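## Task

Drive to the front side of cabinet AJ03 and halt near it, so that the wrist_camera image shows its name plate upright, close to the image centre, and big enough for a person to read comfortably. The robot must not topple or be left leaning, and the result must hold without the robot propping anything up.

## Robot and tools

Robot: TidyBot++, a single-arm mobile robot. The base is 0.54 m long, 0.50 m wide and 0.38 m tall, on four powered casters. On top sits one seven-joint arm with a two-finger gripper. The shoulder is 0.12 m ahead of the base centre and 0.68 m off the floor. Two cameras exist: base_camera (fixed on the base, looking forward and down) and wrist_camera (a fisheye on the hand that looks wherever the hand points). The arm begins folded with the hand aimed down. Folded, it reaches up to 0.08 m beyond the base front, and the elbow is at most 1.15 m high.

Frames: the base frame has its origin on the floor below the base centre, x forward, y left, z up. hand_pose is reported in this frame, as the point between the finger pads. The hand's own z axis runs out along the fingers, and the fingers move along its y axis. The odometry frame is the base frame where the base stood when the scene began. Heading is positive to the left, from -3.142 to 3.142. base_tilt is in degrees, positive when the robot leans forward or right.

Tool execute_actions: argument actions is a list holding one action or none. An empty list only reports state and images. An action may have base, joints, or both, plus optional speeds. Base and joint motions begin together and may finish at different times.
- base holds exactly one relative move, measured from where the base last reported itself: translate_m (metres, straight ahead positive, -2 to 2), strafe_m (metres, sideways, left positive, -2 to 2) or rotate_rad (radians, turning in place, counter-clockwise from above positive, -6.3 to 6.3). All are offsets, not poses.
- joints holds absolute target angles keyed by joint name, in radians: joint_1_rad (any angle; swings the whole arm about vertical, positive clockwise from above, opposite to rotate_rad), joint_2_rad shoulder -2.249 to 2.249, joint_3_rad (any angle, rolls the upper arm), joint_4_rad elbow -2.579 to 2.579, joint_5_rad (any angle, rolls the forearm), joint_6_rad wrist -2.099 to 2.099, joint_7_rad (any angle, rolls the hand). gripper_pos runs 0 (open) to 1 (closed); the pad gap is roughly 85 x (1 - gripper_pos) mm. Any-angle joints go the short way round, so turn them in steps under half a turn.
- speeds caps top speed for that action only: translate_m and strafe_m 0.05 to 0.5 m/s, rotate_rad 0.1 to 1.57 rad/s (the maxima are defaults). A base move needing over 8.667 s at its cap is refused. Actions cannot exceed 15 s.
- cameras picks which images come back: base_camera, wrist_camera or all; null or omitted means all, [] means none.
An unknown key or an out-of-range number rejects the whole call and nothing moves. A joint or base left out of an action may still be pushing toward an earlier target.

Arm geometry: segments are 0.42 m (upper arm), 0.31 m (forearm) and 0.31 m (hand, wrist to hand point). With joint_1_rad 0, joint_3_rad 3.14 and joint_5_rad 0 (near the start values), the arm lies in the vertical plane of the base x axis. Tilt from vertical, forward positive: upper arm = joint_2_rad; forearm = joint_2_rad - joint_4_rad; hand = joint_2_rad - joint_4_rad - joint_6_rad. The hand point sits forward of the shoulder by the sum of length x sin(tilt) and above it by the sum of length x cos(tilt). To aim wrist_camera at a vertical plate, raise the hand to about plate height and tilt the hand near horizontal (about 1.57) toward the cabinet. Use joint_7_rad to turn the picture so the text reads upright.

Tool wait: seconds from 0 to 10. It commands nothing and returns the same report as an empty action.

Tool zoom_image: camera (base_camera or wrist_camera) and region [x0, y0, x1, y1] in pixels of that camera's newest full image, top-left origin, at most 504 x 504. Use it to check whether the plate text is legible and where it is. base_camera images are 644x364; wrist_camera images are 644x476.

Tool finished_scene: scene is the current scene's number. It ends that scene for good, and its reply says whether the goal was met and gives the next task.

Result lines: base_odometry counts wheel turns, so slip reads as travel and drift grows over many moves. base_status and joint_status say how each motion ended: done, off_target (resting away from the target, maybe still pushing), contact_stop or time_out (target dropped, holding in place), not_followed (a self-collision check withheld the arm targets; a cause: line explains). A blocked base may still report done while short of its goal. joint_positions, hand_pose, motor_effort (percent of maximum, with the peak in brackets), motor temperatures and the pictures line (image order) follow. ARM HIT means the arm struck the base or itself. Friction may leave joints slightly off target; to correct, send the last command plus the remaining error.

Avoid: driving the arm or base into the cabinet or anything else; a caught arm at about 0.8 m or higher while the base moves can tip the robot. Hard hits can trip a torque fault that freezes the arm for 10 seconds. Pushing sideways on a raised hand can lift wheels. Keep the robot upright at the end, with base_tilt near zero, and stand clear of the cabinet rather than leaning on it.

Each tool is called after "Emit:" by a JSON object that holds its "name" and its "arguments".

## Session

Emit:
{"name": "execute_actions", "arguments": {"actions": [{"joints":{"joint_2_rad":0,"joint_4_rad":-2.0,"joint_6_rad":0.43}}]}}

Scene clock: 1.83 s.
Motor temperatures (°C, as the motors report them): [30 30 29 31 36 34 42]
base_odometry: x=+0.000 y=+0.000 heading=+0.000 (m, m, rad; odometry frame)
base_tilt: forward=+0.2 right=-0.9 (deg)
base_status: not commanded
joint_positions: joint_1_rad=-0.010 joint_2_rad=-0.012 joint_3_rad=+3.183 joint_4_rad=-2.017 joint_5_rad=+0.036 joint_6_rad=+0.415 joint_7_rad=+1.568 gripper_pos=+0.000
joint_status: all done
motor_effort: joint_1_rad=+0(1) joint_2_rad=-20(19) joint_3_rad=+0(0) joint_4_rad=+21(20) joint_5_rad=-1(1) joint_6_rad=+10(9) joint_7_rad=+0(0) (%)
hand_pose: x=+0.7108 y=-0.0130 z=+0.9639 quat_wxyz=(+0.016, +0.714, +0.004, +0.700) (m; base frame)
pictures: base_camera, wrist_camera
camera_calibration (this result's frames):
wrist_camera: T_world_to_cam=[[-0.0662113, -0.9958, 0.0632349, -0.0365814], [0.0000567288, -0.0633777, -0.99799, 1.02068], [0.997806, -0.0660746, 0.00425281, -0.587629], [0, 0, 0, 1]] pos_world=[0.58386, -0.0105664, 1.02344]
Images, in order (width x height): base_camera 644x364, wrist_camera 644x476.

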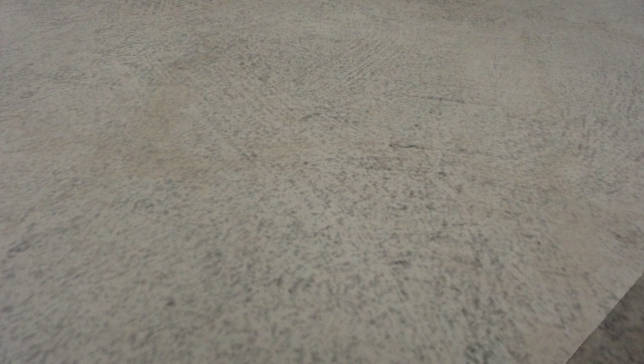

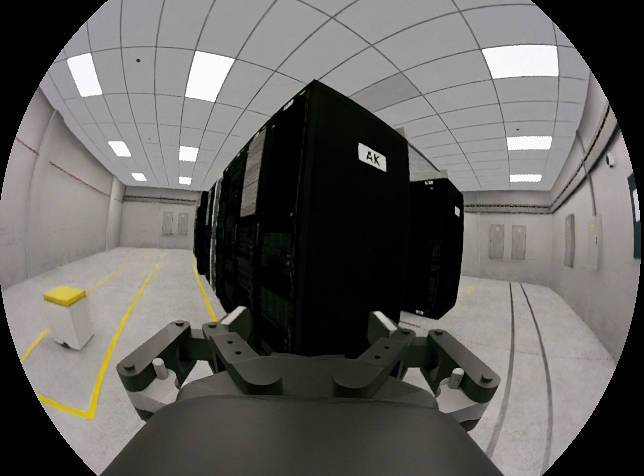

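Emit:
{"name": "zoom_image", "arguments": {"camera": "wrist_camera", "region": [250, 70, 490, 250]}}

Emit:
{"name": "execute_actions", "arguments": {"actions": [{"base":{"rotate_rad":0.64}}], "cameras": []}}

Emit:
{"name": "execute_actions", "arguments": {"actions": [{"base":{"strafe_m":-2},"joints":{"joint_1_rad":0.6}}]}}

Region (250, 70, 490, 250) of wrist_camera's 644x476 image, scaled by 2.100; it fills the top 378 rows of this view, and the rest is white.

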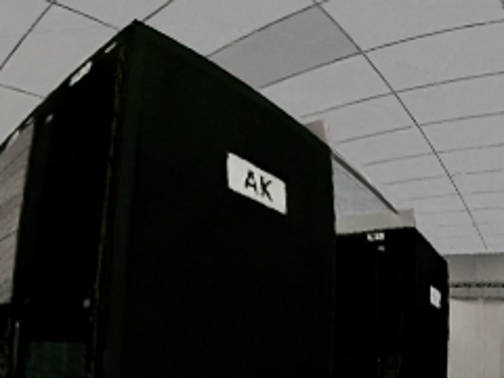

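Scene clock: 7.23 s.
Motor temperatures (°C, as the motors report them): [30 30 29 31 36 34 42]
base_odometry: x=+0.000 y=+0.000 heading=+0.640 (m, m, rad; odometry frame)
base_tilt: forward=+0.2 right=-0.9 (deg)
base_status: done
joint_positions: joint_1_rad=-0.012 joint_2_rad=-0.009 joint_3_rad=+3.183 joint_4_rad=-2.017 joint_5_rad=+0.036 joint_6_rad=+0.415 joint_7_rad=+1.568 gripper_pos=+0.000
joint_status: not commanded
motor_effort: joint_1_rad=+0(2) joint_2_rad=-20(21) joint_3_rad=+0(3) joint_4_rad=+21(21) joint_5_rad=-1(1) joint_6_rad=+10(10) joint_7_rad=+0(0) (%)
hand_pose: x=+0.7116 y=-0.0119 z=+0.9621 quat_wxyz=(+0.016, +0.715, +0.005, +0.699) (m; base frame)
pictures: none
No camera images: the call's "cameras" was empty. Leave "cameras" out to get every camera's image.

Scene clock: 12.60 s.
Motor temperatures (°C, as the motors report them): [30 30 29 31 36 34 42]
base_odometry: x=+1.195 y=-1.604 heading=+0.640 (m, m, rad; odometry frame)
base_tilt: forward=+0.2 right=-0.9 (deg)
base_status: done
joint_positions: joint_1_rad=+0.595 joint_2_rad=-0.006 joint_3_rad=+3.183 joint_4_rad=-2.017 joint_5_rad=+0.036 joint_6_rad=+0.415 joint_7_rad=+1.568 gripper_pos=+0.000
joint_status: all done
motor_effort: joint_1_rad=+1(2) joint_2_rad=-20(22) joint_3_rad=-1(2) joint_4_rad=+20(22) joint_5_rad=-1(2) joint_6_rad=+10(10) joint_7_rad=+0(0) (%)
hand_pose: x=+0.5996 y=-0.3481 z=+0.9607 quat_wxyz=(+0.224, +0.685, -0.209, +0.661) (m; base frame)
pictures: base_camera, wrist_camera
camera_calibration (this result's frames):
wrist_camera: T_world_to_cam=[[-0.620585, -0.781552, 0.0636445, 0.02911], [-0.0404602, -0.0491412, -0.997972, 1.02549], [0.783094, -0.621902, -0.00112545, -0.558411], [0, 0, 0, 1]] pos_world=[0.496846, -0.274132, 1.02093]
Images, in order (width x height): base_camera 644x364, wrist_camera 644x476.

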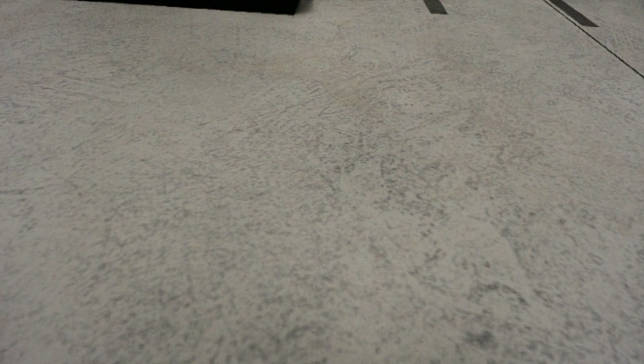

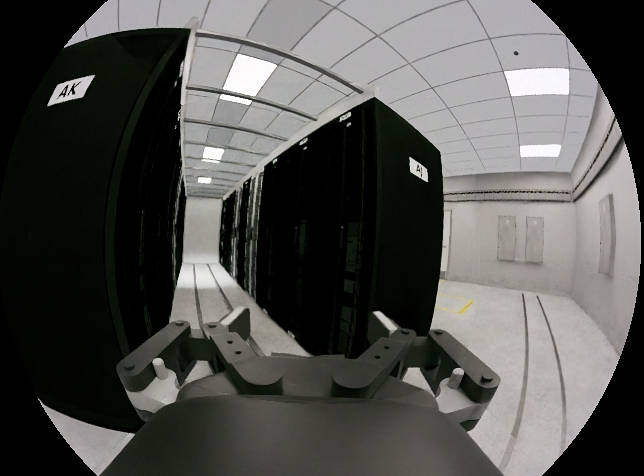

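Emit:
{"name": "zoom_image", "arguments": {"camera": "wrist_camera", "region": [260, 90, 380, 180]}}

Emit:
{"name": "execute_actions", "arguments": {"actions": [{"base":{"strafe_m":-0.6},"joints":{"joint_1_rad":0.9,"joint_2_rad":-0.4,"joint_4_rad":-0.8,"joint_6_rad":-0.7}}], "cameras": []}}

Emit:
{"name": "execute_actions", "arguments": {"actions": [{"base":{"translate_m":1.0}}]}}

Region (260, 90, 380, 180) of wrist_camera's 644x476 image, scaled by 4.200; it fills the top 378 rows of this view, and the rest is white.

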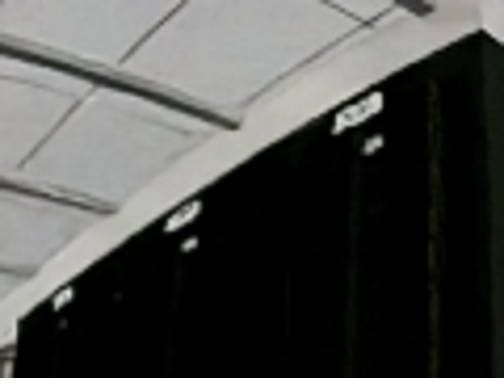

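Scene clock: 22.70 s.
Motor temperatures (°C, as the motors report them): [30 30 29 31 36 34 42]
base_odometry: x=+1.554 y=-2.085 heading=+0.641 (m, m, rad; odometry frame)
base_tilt: forward=+0.1 right=-0.9 (deg)
base_status: done
joint_positions: joint_1_rad=+0.886 joint_2_rad=-0.390 joint_3_rad=+3.183 joint_4_rad=-0.822 joint_5_rad=+0.036 joint_6_rad=-0.676 joint_7_rad=+1.568 gripper_pos=+0.000
joint_status: all done
motor_effort: joint_1_rad=+0(2) joint_2_rad=+3(20) joint_3_rad=+0(2) joint_4_rad=+12(24) joint_5_rad=-1(1) joint_6_rad=+9(12) joint_7_rad=+0(0) (%)
hand_pose: x=+0.2550 y=-0.2111 z=+1.4956 quat_wxyz=(+0.391, +0.467, -0.243, +0.755) (m; base frame)
pictures: none
No camera images: the call's "cameras" was empty. Leave "cameras" out to get every camera's image.

Scene clock: 26.07 s.
Motor temperatures (°C, as the motors report them): [30 30 29 31 36 34 42]
base_odometry: x=+2.356 y=-1.487 heading=+0.640 (m, m, rad; odometry frame)
base_tilt: forward=+0.1 right=-0.9 (deg)
base_status: done
joint_positions: joint_1_rad=+0.888 joint_2_rad=-0.397 joint_3_rad=+3.183 joint_4_rad=-0.820 joint_5_rad=+0.036 joint_6_rad=-0.677 joint_7_rad=+1.568 gripper_pos=+0.000
joint_status: not commanded
motor_effort: joint_1_rad=+1(0) joint_2_rad=+3(5) joint_3_rad=+1(3) joint_4_rad=+11(13) joint_5_rad=-1(1) joint_6_rad=+9(9) joint_7_rad=+0(0) (%)
hand_pose: x=+0.2508 y=-0.2064 z=+1.4975 quat_wxyz=(+0.392, +0.464, -0.242, +0.757) (m; base frame)
pictures: base_camera, wrist_camera
camera_calibration (this result's frames):
wrist_camera: T_world_to_cam=[[-0.850652, -0.525722, 0.00281127, 0.0908478], [0.24613, -0.402967, -0.881497, 1.23472], [0.464556, -0.749155, 0.47218, -0.851754], [0, 0, 0, 1]] pos_world=[0.169066, -0.0927837, 1.49033]
Images, in order (width x height): base_camera 644x364, wrist_camera 644x476.

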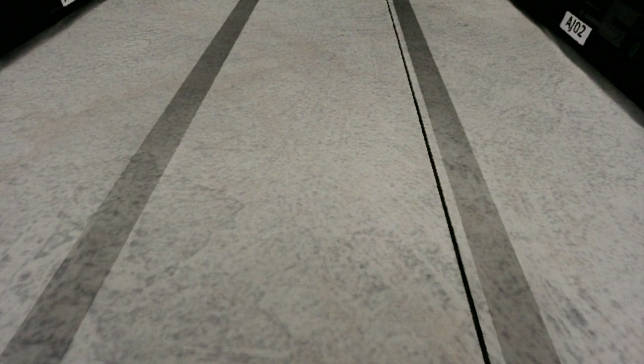

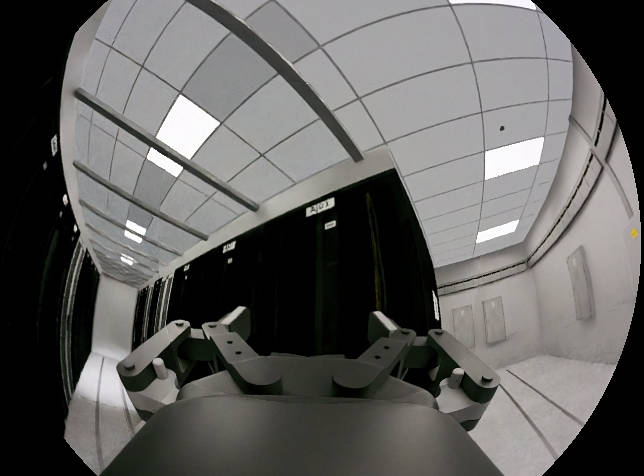

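Emit:
{"name": "execute_actions", "arguments": {"actions": [{"base":{"rotate_rad":-0.06},"joints":{"joint_1_rad":1.45,"joint_6_rad":-0.5}}], "cameras": []}}

Emit:
{"name": "execute_actions", "arguments": {"actions": [{"base":{"translate_m":1.6}}]}}

Emit:
{"name": "zoom_image", "arguments": {"camera": "wrist_camera", "region": [220, 160, 420, 300]}}

Scene clock: 34.30 s.
Motor temperatures (°C, as the motors report them): [30 30 29 31 36 34 42]
base_odometry: x=+2.357 y=-1.487 heading=+0.580 (m, m, rad; odometry frame)
base_tilt: forward=+0.1 right=-0.9 (deg)
base_status: done
joint_positions: joint_1_rad=+1.439 joint_2_rad=-0.398 joint_3_rad=+3.183 joint_4_rad=-0.820 joint_5_rad=+0.036 joint_6_rad=-0.524 joint_7_rad=+1.568 gripper_pos=+0.000
joint_status: all done
motor_effort: joint_1_rad=+1(0) joint_2_rad=+3(5) joint_3_rad=+0(1) joint_4_rad=+12(12) joint_5_rad=-1(1) joint_6_rad=+8(9) joint_7_rad=+0(0) (%)
hand_pose: x=+0.1215 y=-0.2200 z=+1.5384 quat_wxyz=(+0.609, +0.331, -0.313, +0.649) (m; base frame)
pictures: none
No camera images: the call's "cameras" was empty. Leave "cameras" out to get every camera's image.

Scene clock: 38.87 s.
Motor temperatures (°C, as the motors report them): [30 30 29 31 36 35 42]
base_odometry: x=+3.696 y=-0.611 heading=+0.580 (m, m, rad; odometry frame)
base_tilt: forward=+0.1 right=-0.9 (deg)
base_status: done
joint_positions: joint_1_rad=+1.439 joint_2_rad=-0.398 joint_3_rad=+3.183 joint_4_rad=-0.820 joint_5_rad=+0.036 joint_6_rad=-0.524 joint_7_rad=+1.568 gripper_pos=+0.000
joint_status: not commanded
motor_effort: joint_1_rad=+0(0) joint_2_rad=+3(4) joint_3_rad=+0(2) joint_4_rad=+11(12) joint_5_rad=-1(2) joint_6_rad=+8(8) joint_7_rad=+0(0) (%)
hand_pose: x=+0.1215 y=-0.2200 z=+1.5384 quat_wxyz=(+0.609, +0.331, -0.313, +0.649) (m; base frame)
pictures: base_camera, wrist_camera
camera_calibration (this result's frames):
wrist_camera: T_world_to_cam=[[-0.999979, -0.00194196, -0.00624386, 0.120891], [0.00615613, -0.601496, -0.798852, 1.15548], [-0.00220432, -0.798873, 0.601495, -0.974272], [0, 0, 0, 1]] pos_world=[0.111627, -0.0830678, 1.50983]
Images, in order (width x height): base_camera 644x364, wrist_camera 644x476.

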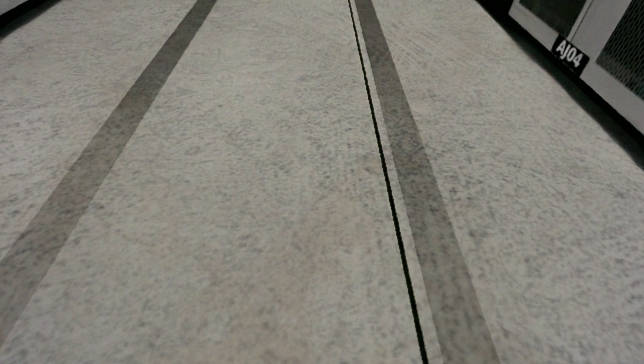

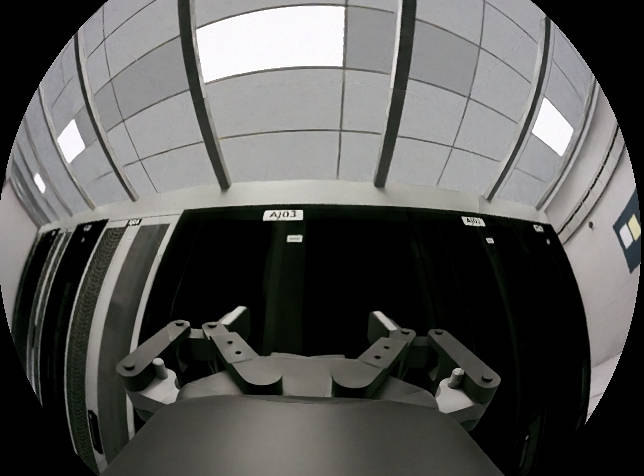

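Region (220, 160, 420, 300) of wrist_camera's 644x476 image, scaled by 2.520; it fills the top 353 rows of this view, and the rest is white.

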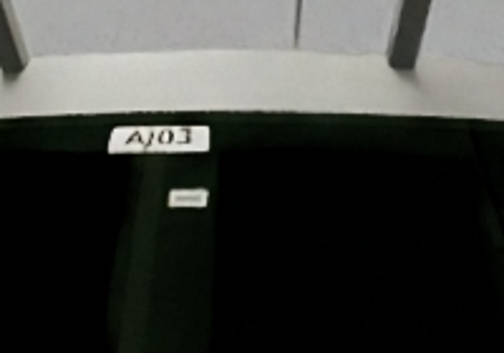

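Emit:
{"name": "execute_actions", "arguments": {"actions": [{"base":{"translate_m":-2},"joints":{"joint_6_rad":-1.2}}]}}

Emit:
{"name": "execute_actions", "arguments": {"actions": [{"base":{"strafe_m":-2}}]}}

Emit:
{"name": "execute_actions", "arguments": {"actions": [{"base":{"strafe_m":-0.4},"joints":{"joint_1_rad":-0.7}}]}}

Scene clock: 47.73 s.
Motor temperatures (°C, as the motors report them): [30 30 29 31 36 35 42]
base_odometry: x=+2.022 y=-1.706 heading=+0.580 (m, m, rad; odometry frame)
base_tilt: forward=+0.1 right=-0.9 (deg)
base_status: done
joint_positions: joint_1_rad=+1.439 joint_2_rad=-0.398 joint_3_rad=+3.183 joint_4_rad=-0.815 joint_5_rad=+0.036 joint_6_rad=-1.198 joint_7_rad=+1.568 gripper_pos=+0.000
joint_status: all done
motor_effort: joint_1_rad=+0(0) joint_2_rad=+2(6) joint_3_rad=+0(3) joint_4_rad=+12(15) joint_5_rad=-1(0) joint_6_rad=+10(11) joint_7_rad=+0(0) (%)
hand_pose: x=+0.1251 y=-0.2765 z=+1.3431 quat_wxyz=(+0.473, +0.525, -0.497, +0.504) (m; base frame)
pictures: base_camera, wrist_camera
camera_calibration (this result's frames):
wrist_camera: T_world_to_cam=[[-0.999457, -0.0112286, 0.0309907, 0.0704602], [-0.0312355, 0.0223282, -0.999263, 1.41179], [0.0105283, -0.999688, -0.0226668, -0.120789], [0, 0, 0, 1]] pos_world=[0.115792, -0.151483, 1.40583]
Images, in order (width x height): base_camera 644x364, wrist_camera 644x476.

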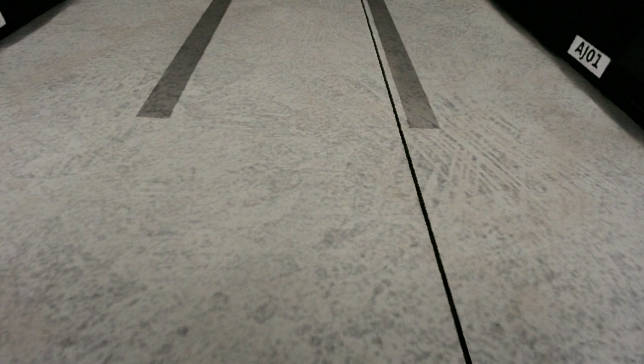

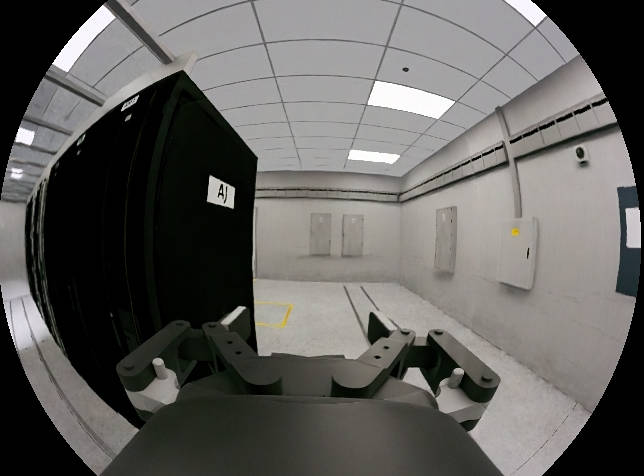

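Scene clock: 53.20 s.
Motor temperatures (°C, as the motors report them): [30 30 29 31 36 35 42]
base_odometry: x=+3.117 y=-3.381 heading=+0.579 (m, m, rad; odometry frame)
base_tilt: forward=+0.1 right=-0.9 (deg)
base_status: done
joint_positions: joint_1_rad=+1.440 joint_2_rad=-0.397 joint_3_rad=+3.183 joint_4_rad=-0.815 joint_5_rad=+0.036 joint_6_rad=-1.198 joint_7_rad=+1.568 gripper_pos=+0.000
joint_status: not commanded
motor_effort: joint_1_rad=+1(0) joint_2_rad=+2(7) joint_3_rad=+0(0) joint_4_rad=+12(14) joint_5_rad=-1(1) joint_6_rad=+10(10) joint_7_rad=+0(0) (%)
hand_pose: x=+0.1251 y=-0.2774 z=+1.3428 quat_wxyz=(+0.472, +0.526, -0.497, +0.504) (m; base frame)
pictures: base_camera, wrist_camera
camera_calibration (this result's frames):
wrist_camera: T_world_to_cam=[[-0.999453, -0.0111598, 0.0311328, 0.0703691], [-0.0313875, 0.0234244, -0.999233, 1.41184], [0.010422, -0.999663, -0.0237619, -0.120129], [0, 0, 0, 1]] pos_world=[0.115897, -0.152374, 1.40571]
Images, in order (width x height): base_camera 644x364, wrist_camera 644x476.

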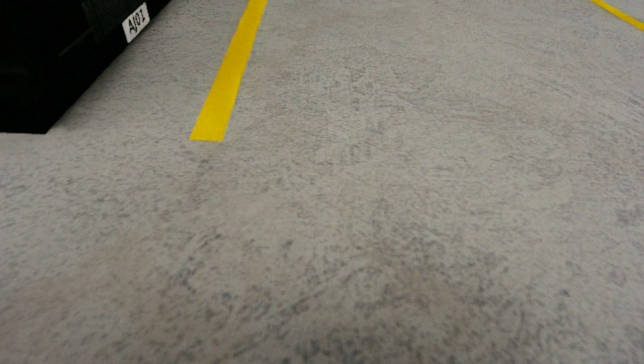

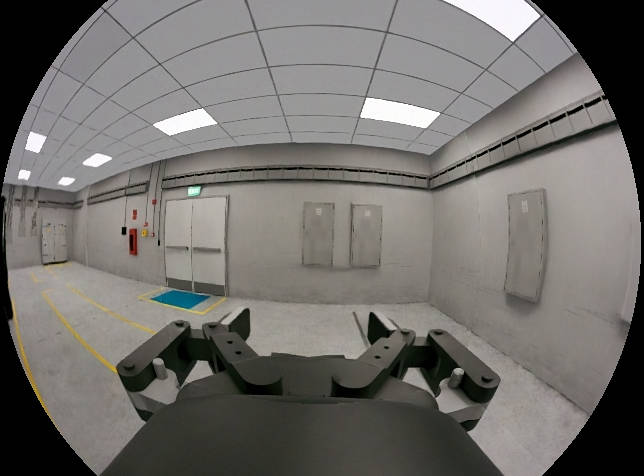

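Scene clock: 56.43 s.
Motor temperatures (°C, as the motors report them): [30 30 29 31 36 35 42]
base_odometry: x=+3.335 y=-3.716 heading=+0.579 (m, m, rad; odometry frame)
base_tilt: forward=+0.1 right=-0.9 (deg)
base_status: done
joint_positions: joint_1_rad=-0.689 joint_2_rad=-0.392 joint_3_rad=+3.183 joint_4_rad=-0.815 joint_5_rad=+0.036 joint_6_rad=-1.198 joint_7_rad=+1.568 gripper_pos=+0.000
joint_status: all done
motor_effort: joint_1_rad=+0(0) joint_2_rad=+2(6) joint_3_rad=+0(1) joint_4_rad=+13(14) joint_5_rad=-1(2) joint_6_rad=+9(10) joint_7_rad=+0(0) (%)
hand_pose: x=+0.3534 y=+0.1540 z=+1.3416 quat_wxyz=(-0.211, +0.691, +0.219, +0.656) (m; base frame)
pictures: base_camera, wrist_camera
camera_calibration (this result's frames):
wrist_camera: T_world_to_cam=[[0.538808, -0.841832, 0.0316868, -0.113055], [-0.0067463, -0.0419242, -0.999098, 1.40886], [0.842401, 0.538109, -0.0282684, -0.216166], [0, 0, 0, 1]] pos_world=[0.252518, 0.0802126, 1.40506]
Images, in order (width x height): base_camera 644x364, wrist_camera 644x476.

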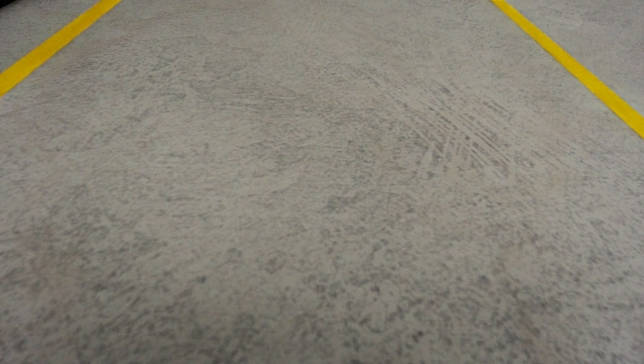

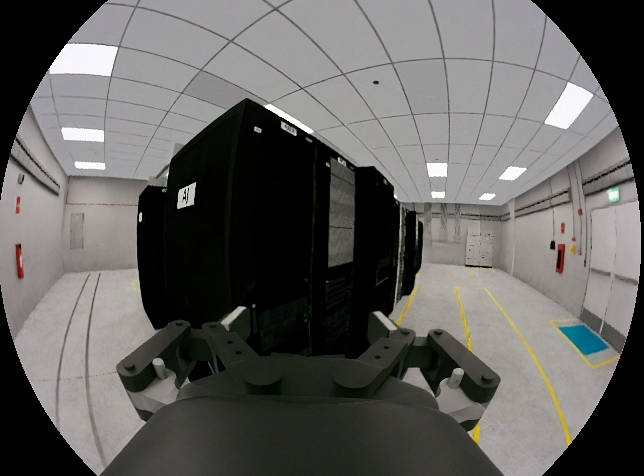

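Emit:
{"name": "execute_actions", "arguments": {"actions": [{"base":{"translate_m":2},"joints":{"joint_1_rad":-1.3,"joint_2_rad":0,"joint_4_rad":-0.1,"joint_6_rad":-0.8}}]}}

Scene clock: 63.83 s.
Motor temperatures (°C, as the motors report them): [30 30 29 31 36 35 42]
base_odometry: x=+5.010 y=-2.622 heading=+0.579 (m, m, rad; odometry frame)
base_tilt: forward=+0.1 right=-0.9 (deg)
base_status: done
joint_positions: joint_1_rad=-1.289 joint_2_rad=-0.005 joint_3_rad=+3.183 joint_4_rad=-0.125 joint_5_rad=+0.036 joint_6_rad=-0.823 joint_7_rad=+1.568 gripper_pos=+0.000
joint_status: all done
motor_effort: joint_1_rad=+0(0) joint_2_rad=-6(8) joint_3_rad=+0(1) joint_4_rad=+7(12) joint_5_rad=-1(2) joint_6_rad=+8(10) joint_7_rad=+0(0) (%)
hand_pose: x=+0.2172 y=+0.2708 z=+1.5976 quat_wxyz=(-0.507, +0.373, +0.260, +0.732) (m; base frame)
pictures: base_camera, wrist_camera
camera_calibration (this result's frames):
wrist_camera: T_world_to_cam=[[0.913979, -0.40576, -0.00104706, -0.0967492], [0.244782, 0.553428, -0.796115, 1.12838], [0.323611, 0.727376, 0.605144, -1.10752], [0, 0, 0, 1]] pos_world=[0.170625, 0.141849, 1.56843]
Images, in order (width x height): base_camera 644x364, wrist_camera 644x476.

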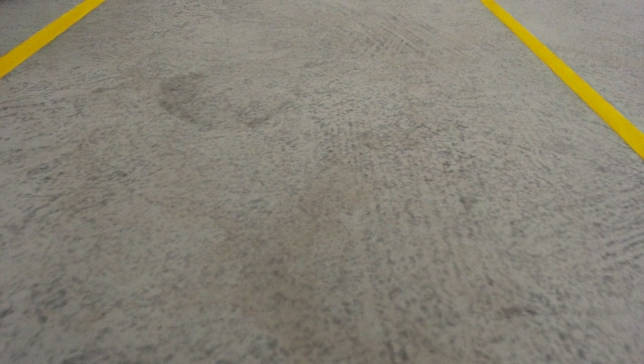

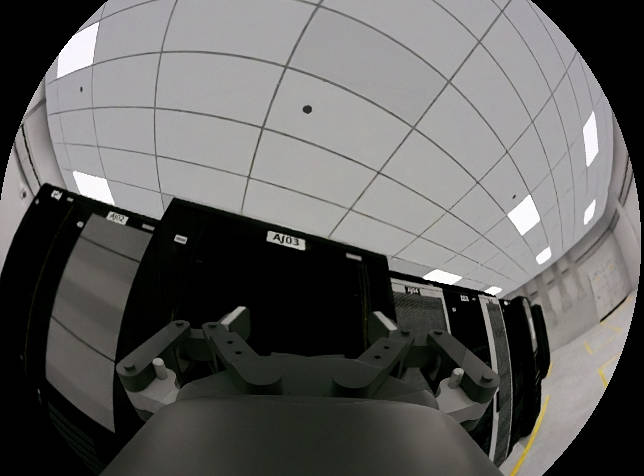

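Emit:
{"name": "execute_actions", "arguments": {"actions": [{"base":{"translate_m":0.16},"joints":{"joint_1_rad":-1.62,"joint_4_rad":-2.2,"joint_6_rad":-0.8}}], "cameras": []}}

Emit:
{"name": "execute_actions", "arguments": {"actions": [{"base":{"strafe_m":-0.35},"joints":{"joint_2_rad":0.7,"joint_6_rad":0.9}}], "cameras": []}}

Emit:
{"name": "execute_actions", "arguments": {"actions": [{"joints":{"joint_2_rad":1.8,"joint_4_rad":-1.1}}]}}

Scene clock: 72.40 s.
Motor temperatures (°C, as the motors report them): [30 30 29 31 36 35 42]
base_odometry: x=+5.144 y=-2.534 heading=+0.578 (m, m, rad; odometry frame)
base_tilt: forward=+0.1 right=-0.9 (deg)
base_status: done
joint_positions: joint_1_rad=-1.607 joint_2_rad=+0.005 joint_3_rad=+3.183 joint_4_rad=-2.179 joint_5_rad=+0.036 joint_6_rad=-0.820 joint_7_rad=+1.568 gripper_pos=+0.000
joint_status: all done
motor_effort: joint_1_rad=+0(1) joint_2_rad=-14(23) joint_3_rad=+1(1) joint_4_rad=+15(23) joint_5_rad=+0(2) joint_6_rad=+2(9) joint_7_rad=+0(0) (%)
hand_pose: x=+0.1275 y=+0.3027 z=+0.6134 quat_wxyz=(-0.039, +0.700, +0.710, +0.059) (m; base frame)
pictures: none
No camera images: the call's "cameras" was empty. Leave "cameras" out to get every camera's image.

Scene clock: 74.60 s.
Motor temperatures (°C, as the motors report them): [30 30 29 31 36 35 42]
base_odometry: x=+5.336 y=-2.827 heading=+0.579 (m, m, rad; odometry frame)
base_tilt: forward=+0.1 right=-0.9 (deg)
base_status: done
joint_positions: joint_1_rad=-1.607 joint_2_rad=+0.696 joint_3_rad=+3.183 joint_4_rad=-2.185 joint_5_rad=+0.036 joint_6_rad=+0.880 joint_7_rad=+1.568 gripper_pos=+0.000
joint_status: all done
motor_effort: joint_1_rad=+0(1) joint_2_rad=-33(34) joint_3_rad=+0(0) joint_4_rad=+9(15) joint_5_rad=-2(1) joint_6_rad=+9(9) joint_7_rad=+0(0) (%)
hand_pose: x=+0.1090 y=+0.6341 z=+0.5711 quat_wxyz=(-0.379, +0.577, +0.613, +0.384) (m; base frame)
pictures: none
No camera images: the call's "cameras" was empty. Leave "cameras" out to get every camera's image.

Scene clock: 76.97 s.
Motor temperatures (°C, as the motors report them): [30 30 29 31 36 35 42]
base_odometry: x=+5.336 y=-2.827 heading=+0.579 (m, m, rad; odometry frame)
base_tilt: forward=+0.1 right=-0.9 (deg)
base_status: not commanded
joint_positions: joint_1_rad=-1.607 joint_2_rad=+1.795 joint_3_rad=+3.183 joint_4_rad=-1.126 joint_5_rad=+0.036 joint_6_rad=+0.880 joint_7_rad=+1.568 gripper_pos=+0.000
joint_status: all done
motor_effort: joint_1_rad=+0(1) joint_2_rad=-44(48) joint_3_rad=-1(0) joint_4_rad=+9(10) joint_5_rad=-1(1) joint_6_rad=+9(10) joint_7_rad=+0(0) (%)
hand_pose: x=+0.0963 y=+0.7556 z=+0.1395 quat_wxyz=(-0.370, +0.570, +0.635, +0.368) (m; base frame)
pictures: base_camera, wrist_camera
camera_calibration (this result's frames):
wrist_camera: T_world_to_cam=[[0.993956, 0.0494, 0.0980361, -0.156513], [0.109755, -0.428627, -0.89679, 0.498062], [-0.00228052, 0.90213, -0.431458, -0.494708], [0, 0, 0, 1]] pos_world=[0.0997739, 0.667506, 0.248555]
Images, in order (width x height): base_camera 644x364, wrist_camera 644x476.

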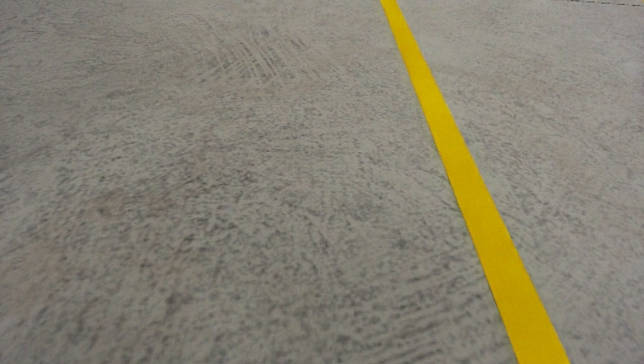

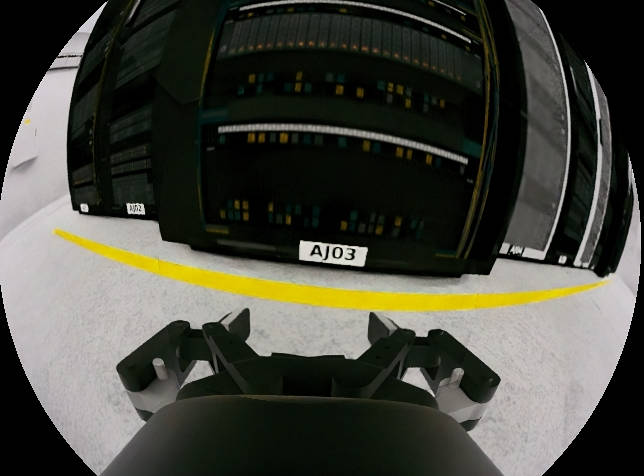

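Emit:
{"name": "execute_actions", "arguments": {"actions": [{"base":{"strafe_m":0.1},"joints":{"joint_6_rad":0.78,"joint_7_rad":1.67}}], "cameras": ["wrist_camera"]}}

Emit:
{"name": "finished_scene", "arguments": {"scene": 1}}

Scene clock: 83.10 s.
Motor temperatures (°C, as the motors report them): [30 31 29 31 36 35 42]
base_odometry: x=+5.281 y=-2.744 heading=+0.579 (m, m, rad; odometry frame)
base_tilt: forward=+0.1 right=-0.9 (deg)
base_status: done
joint_positions: joint_1_rad=-1.608 joint_2_rad=+1.796 joint_3_rad=+3.183 joint_4_rad=-1.116 joint_5_rad=+0.036 joint_6_rad=+0.794 joint_7_rad=+1.633 gripper_pos=+0.000
joint_status: all done
motor_effort: joint_1_rad=+0(0) joint_2_rad=-44(46) joint_3_rad=-1(0) joint_4_rad=+8(9) joint_5_rad=-1(1) joint_6_rad=+8(9) joint_7_rad=+0(0) (%)
hand_pose: x=+0.0978 y=+0.7469 z=+0.1192 quat_wxyz=(-0.334, +0.562, +0.667, +0.358) (m; base frame)
pictures: wrist_camera
camera_calibration (this result's frames):
wrist_camera: T_world_to_cam=[[0.984008, 0.0867396, 0.155578, -0.1894], [0.178115, -0.488336, -0.854285, 0.508719], [0.00187419, 0.868334, -0.495976, -0.463141], [0, 0, 0, 1]] pos_world=[0.0966285, 0.667015, 0.234351]
Images, in order (width x height): wrist_camera 644x476.

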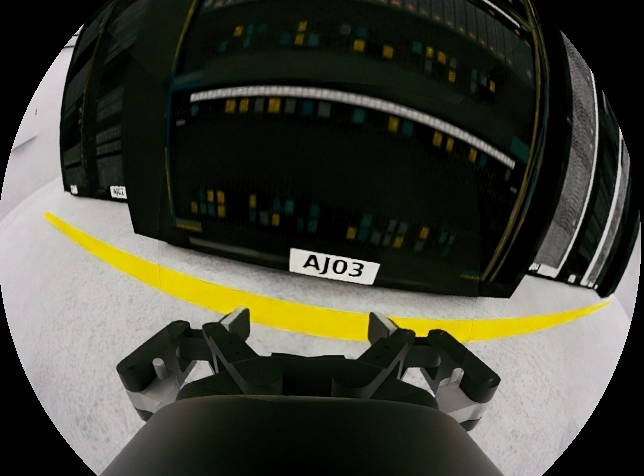

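The scene is finished: the task was done.


## Next scene

Drive to the back side of cabinet AZ04 and halt near it, so that the wrist_camera image shows its name plate upright, close to the image centre, and big enough for a person to read comfortably. The robot must not topple or be left leaning, and the result must hold without the robot propping anything up.

Emit:
{"name": "execute_actions", "arguments": {"actions": [{"joints":{"joint_2_rad":-0.4,"joint_4_rad":-2.0,"joint_6_rad":0.0}}]}}

Scene clock: 1.77 s.
Motor temperatures (°C, as the motors report them): [30 31 29 31 36 35 42]
base_odometry: x=+0.000 y=+0.000 heading=+0.000 (m, m, rad; odometry frame)
base_tilt: forward=+0.2 right=-0.9 (deg)
base_status: not commanded
joint_positions: joint_1_rad=+0.023 joint_2_rad=-0.391 joint_3_rad=+3.115 joint_4_rad=-2.017 joint_5_rad=-0.009 joint_6_rad=-0.019 joint_7_rad=+1.547 gripper_pos=+0.000
joint_status: all done
motor_effort: joint_1_rad=+0(1) joint_2_rad=-8(7) joint_3_rad=+0(0) joint_4_rad=+22(24) joint_5_rad=-1(1) joint_6_rad=+9(10) joint_7_rad=+0(0) (%)
hand_pose: x=+0.5829 y=+0.0058 z=+1.0302 quat_wxyz=(-0.008, +0.733, -0.008, +0.680) (m; base frame)
pictures: base_camera, wrist_camera
camera_calibration (this result's frames):
wrist_camera: T_world_to_cam=[[-0.0483062, -0.998726, 0.0145832, 0.00909364], [-0.0534448, -0.0119949, -0.998499, 1.11949], [0.997402, -0.0490131, -0.0527973, -0.400141], [0, 0, 0, 1]] pos_world=[0.459371, 0.002898, 1.09655]
Images, in order (width x height): base_camera 644x364, wrist_camera 644x476.

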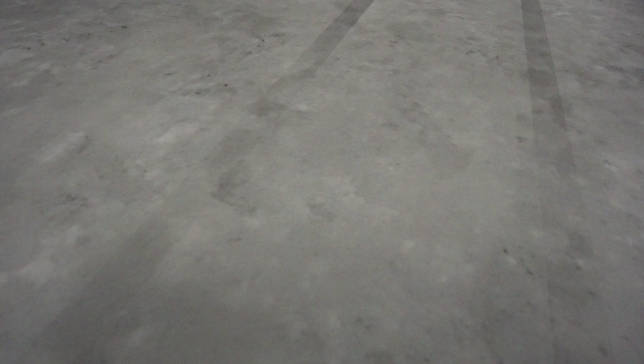

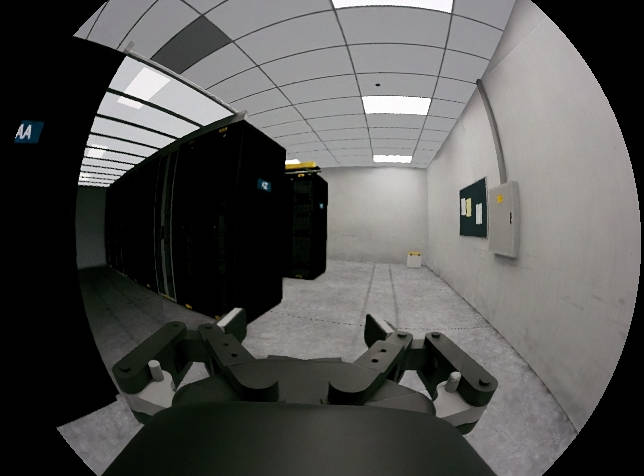

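Emit:
{"name": "execute_actions", "arguments": {"actions": [{"base":{"translate_m":1.3},"joints":{"joint_2_rad":-0.7,"joint_6_rad":-0.4}}], "cameras": []}}

Emit:
{"name": "execute_actions", "arguments": {"actions": [{"base":{"rotate_rad":1.23},"joints":{"joint_1_rad":0.7}}]}}

Scene clock: 8.60 s.
Motor temperatures (°C, as the motors report them): [30 31 29 31 36 35 42]
base_odometry: x=+1.300 y=+0.000 heading=+0.000 (m, m, rad; odometry frame)
base_tilt: forward=+0.1 right=-0.9 (deg)
base_status: done
joint_positions: joint_1_rad=+0.023 joint_2_rad=-0.698 joint_3_rad=+3.115 joint_4_rad=-2.016 joint_5_rad=-0.009 joint_6_rad=-0.377 joint_7_rad=+1.547 gripper_pos=+0.000
joint_status: all done
motor_effort: joint_1_rad=+0(1) joint_2_rad=+2(8) joint_3_rad=+1(1) joint_4_rad=+22(22) joint_5_rad=-1(1) joint_6_rad=+10(10) joint_7_rad=+0(0) (%)
hand_pose: x=+0.4616 y=+0.0077 z=+1.0439 quat_wxyz=(-0.004, +0.750, -0.006, +0.662) (m; base frame)
pictures: none
No camera images: the call's "cameras" was empty. Leave "cameras" out to get every camera's image.

Scene clock: 10.67 s.
Motor temperatures (°C, as the motors report them): [30 31 29 31 36 35 42]
base_odometry: x=+1.300 y=+0.000 heading=+1.230 (m, m, rad; odometry frame)
base_tilt: forward=+0.1 right=-0.9 (deg)
base_status: done
joint_positions: joint_1_rad=+0.689 joint_2_rad=-0.698 joint_3_rad=+3.115 joint_4_rad=-2.016 joint_5_rad=-0.009 joint_6_rad=-0.377 joint_7_rad=+1.547 gripper_pos=+0.000
joint_status: all done
motor_effort: joint_1_rad=-1(1) joint_2_rad=+2(3) joint_3_rad=+1(2) joint_4_rad=+23(23) joint_5_rad=-1(1) joint_6_rad=+9(9) joint_7_rad=+0(0) (%)
hand_pose: x=+0.3931 y=-0.2056 z=+1.0439 quat_wxyz=(+0.212, +0.706, -0.251, +0.627) (m; base frame)
pictures: base_camera, wrist_camera
camera_calibration (this result's frames):
wrist_camera: T_world_to_cam=[[-0.655659, -0.754667, 0.0242655, 0.0674376], [-0.0928411, 0.0486841, -0.99449, 1.14425], [0.749328, -0.654299, -0.101984, -0.196107], [0, 0, 0, 1]] pos_world=[0.297398, -0.133126, 1.11631]
Images, in order (width x height): base_camera 644x364, wrist_camera 644x476.

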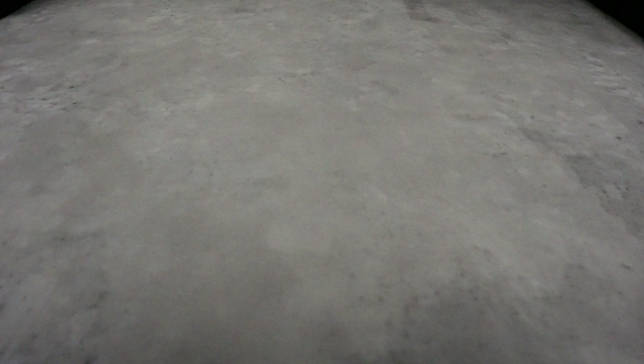

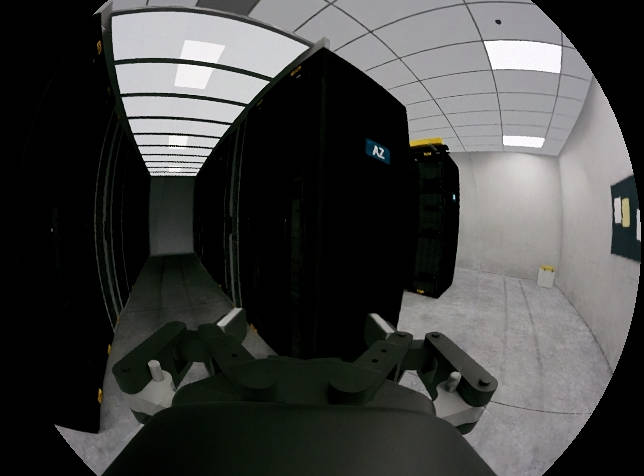

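Emit:
{"name": "execute_actions", "arguments": {"actions": [{"base":{"translate_m":2},"joints":{"joint_1_rad":1.55,"joint_2_rad":0.7,"joint_4_rad":-2.2,"joint_6_rad":0.5}}]}}

Emit:
{"name": "execute_actions", "arguments": {"actions": [{"base":{"strafe_m":0.2},"joints":{"joint_2_rad":1.8,"joint_4_rad":-1.1,"joint_6_rad":0.85}}]}}

Scene clock: 19.70 s.
Motor temperatures (°C, as the motors report them): [30 31 29 31 36 35 42]
base_odometry: x=+1.967 y=+1.886 heading=+1.231 (m, m, rad; odometry frame)
base_tilt: forward=+0.2 right=-0.9 (deg)
base_status: done
joint_positions: joint_1_rad=+1.544 joint_2_rad=+0.696 joint_3_rad=+3.115 joint_4_rad=-2.177 joint_5_rad=-0.009 joint_6_rad=+0.473 joint_7_rad=+1.547 gripper_pos=+0.000
joint_status: all done
motor_effort: joint_1_rad=+0(4) joint_2_rad=-31(33) joint_3_rad=-2(2) joint_4_rad=+9(22) joint_5_rad=-1(1) joint_6_rad=+6(10) joint_7_rad=+0(0) (%)
hand_pose: x=+0.1495 y=-0.5623 z=+0.4722 quat_wxyz=(+0.241, +0.662, -0.656, +0.270) (m; base frame)
pictures: base_camera, wrist_camera
camera_calibration (this result's frames):
wrist_camera: T_world_to_cam=[[-0.999634, -0.0120959, 0.0241948, 0.121427], [-0.0254616, 0.722748, -0.690643, 0.795947], [-0.00913284, -0.691006, -0.722791, 0.0806476], [0, 0, 0, 1]] pos_world=[0.142385, -0.518072, 0.605068]
Images, in order (width x height): base_camera 644x364, wrist_camera 644x476.

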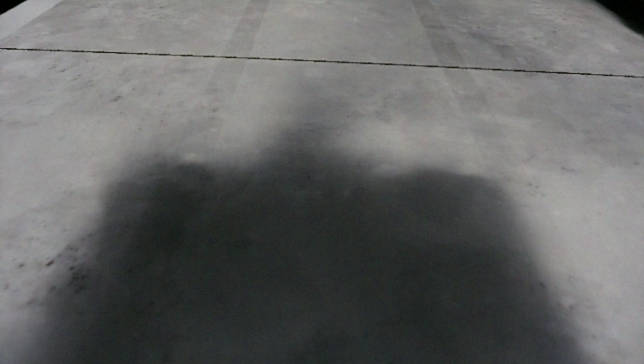

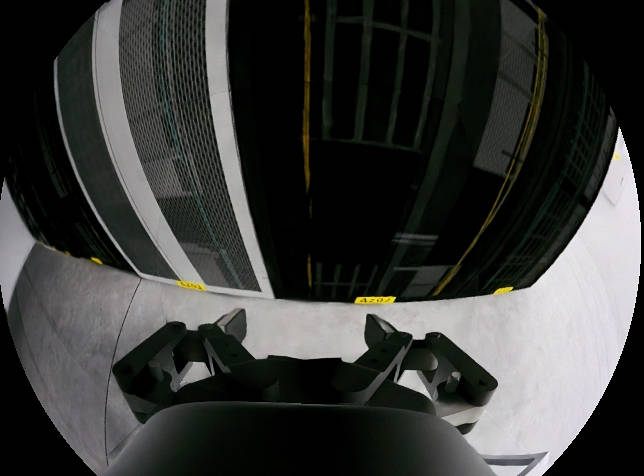

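Scene clock: 22.07 s.
Motor temperatures (°C, as the motors report them): [30 31 29 31 36 35 42]
base_odometry: x=+1.779 y=+1.953 heading=+1.231 (m, m, rad; odometry frame)
base_tilt: forward=+0.1 right=-0.9 (deg)
base_status: done
joint_positions: joint_1_rad=+1.544 joint_2_rad=+1.795 joint_3_rad=+3.115 joint_4_rad=-1.124 joint_5_rad=-0.009 joint_6_rad=+0.823 joint_7_rad=+1.547 gripper_pos=+0.000
joint_status: all done
motor_effort: joint_1_rad=+0(1) joint_2_rad=-44(48) joint_3_rad=-2(2) joint_4_rad=+9(9) joint_5_rad=-1(1) joint_6_rad=+8(8) joint_7_rad=+0(0) (%)
hand_pose: x=+0.1487 y=-0.7486 z=+0.1260 quat_wxyz=(+0.338, +0.604, -0.621, +0.368) (m; base frame)
pictures: base_camera, wrist_camera
camera_calibration (this result's frames):
wrist_camera: T_world_to_cam=[[-0.999643, 0.0261311, 0.0055769, 0.157745], [0.00774949, 0.48329, -0.875426, 0.530555], [-0.0255711, -0.87507, -0.48332, -0.463859], [0, 0, 0, 1]] pos_world=[0.141715, -0.666443, 0.239389]
Images, in order (width x height): base_camera 644x364, wrist_camera 644x476.

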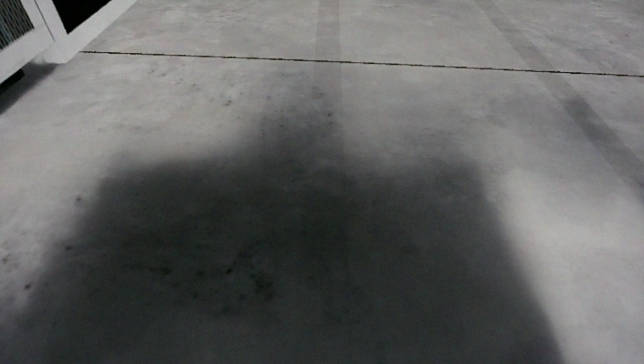

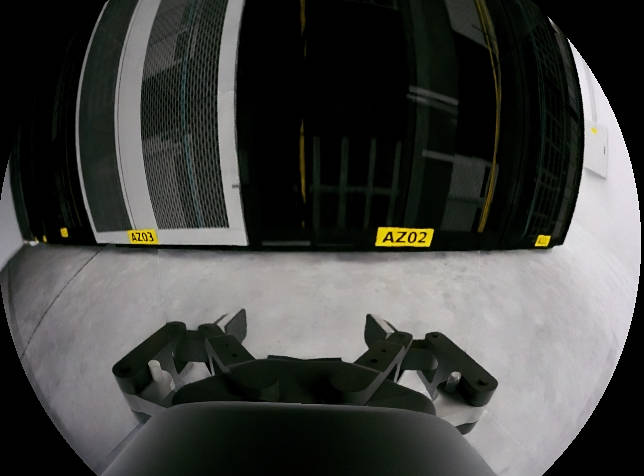

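Emit:
{"name": "execute_actions", "arguments": {"actions": [{"base":{"translate_m":1.13}}], "cameras": []}}

Emit:
{"name": "execute_actions", "arguments": {"actions": [{"base":{"strafe_m":-0.13}}], "cameras": ["wrist_camera"]}}

Scene clock: 29.17 s.
Motor temperatures (°C, as the motors report them): [30 31 29 31 36 35 42]
base_odometry: x=+2.155 y=+3.018 heading=+1.231 (m, m, rad; odometry frame)
base_tilt: forward=+0.1 right=-0.9 (deg)
base_status: done
joint_positions: joint_1_rad=+1.546 joint_2_rad=+1.795 joint_3_rad=+3.115 joint_4_rad=-1.123 joint_5_rad=-0.009 joint_6_rad=+0.823 joint_7_rad=+1.547 gripper_pos=+0.000
joint_status: not commanded
motor_effort: joint_1_rad=+0(4) joint_2_rad=-44(44) joint_3_rad=-2(2) joint_4_rad=+9(9) joint_5_rad=-1(0) joint_6_rad=+9(9) joint_7_rad=+0(0) (%)
hand_pose: x=+0.1469 y=-0.7491 z=+0.1263 quat_wxyz=(+0.339, +0.603, -0.621, +0.368) (m; base frame)
pictures: none
No camera images: the call's "cameras" was empty. Leave "cameras" out to get every camera's image.

Scene clock: 30.57 s.
Motor temperatures (°C, as the motors report them): [30 31 29 31 36 35 42]
base_odometry: x=+2.278 y=+2.975 heading=+1.231 (m, m, rad; odometry frame)
base_tilt: forward=+0.1 right=-0.8 (deg)
base_status: done
joint_positions: joint_1_rad=+1.546 joint_2_rad=+1.795 joint_3_rad=+3.115 joint_4_rad=-1.114 joint_5_rad=-0.009 joint_6_rad=+0.825 joint_7_rad=+1.547 gripper_pos=+0.000
joint_status: not commanded
motor_effort: joint_1_rad=+0(1) joint_2_rad=-44(45) joint_3_rad=-2(2) joint_4_rad=+9(10) joint_5_rad=-1(1) joint_6_rad=+9(8) joint_7_rad=+0(0) (%)
hand_pose: x=+0.1469 y=-0.7536 z=+0.1300 quat_wxyz=(+0.342, +0.601, -0.619, +0.371) (m; base frame)
pictures: wrist_camera
camera_calibration (this result's frames):
wrist_camera: T_world_to_cam=[[-0.999568, 0.0289557, 0.00501413, 0.158201], [0.00926654, 0.472495, -0.881285, 0.528894], [-0.0278874, -0.880858, -0.472559, -0.471724], [0, 0, 0, 1]] pos_world=[0.140077, -0.670002, 0.242396]
Images, in order (width x height): wrist_camera 644x476.

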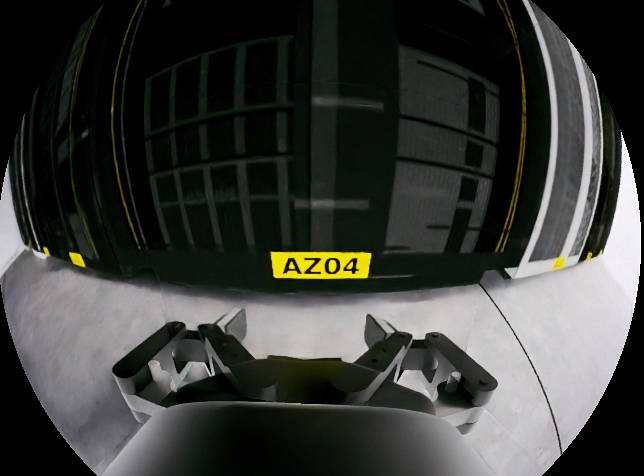

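Emit:
{"name": "finished_scene", "arguments": {"scene": 2}}

The scene is finished: the task was done.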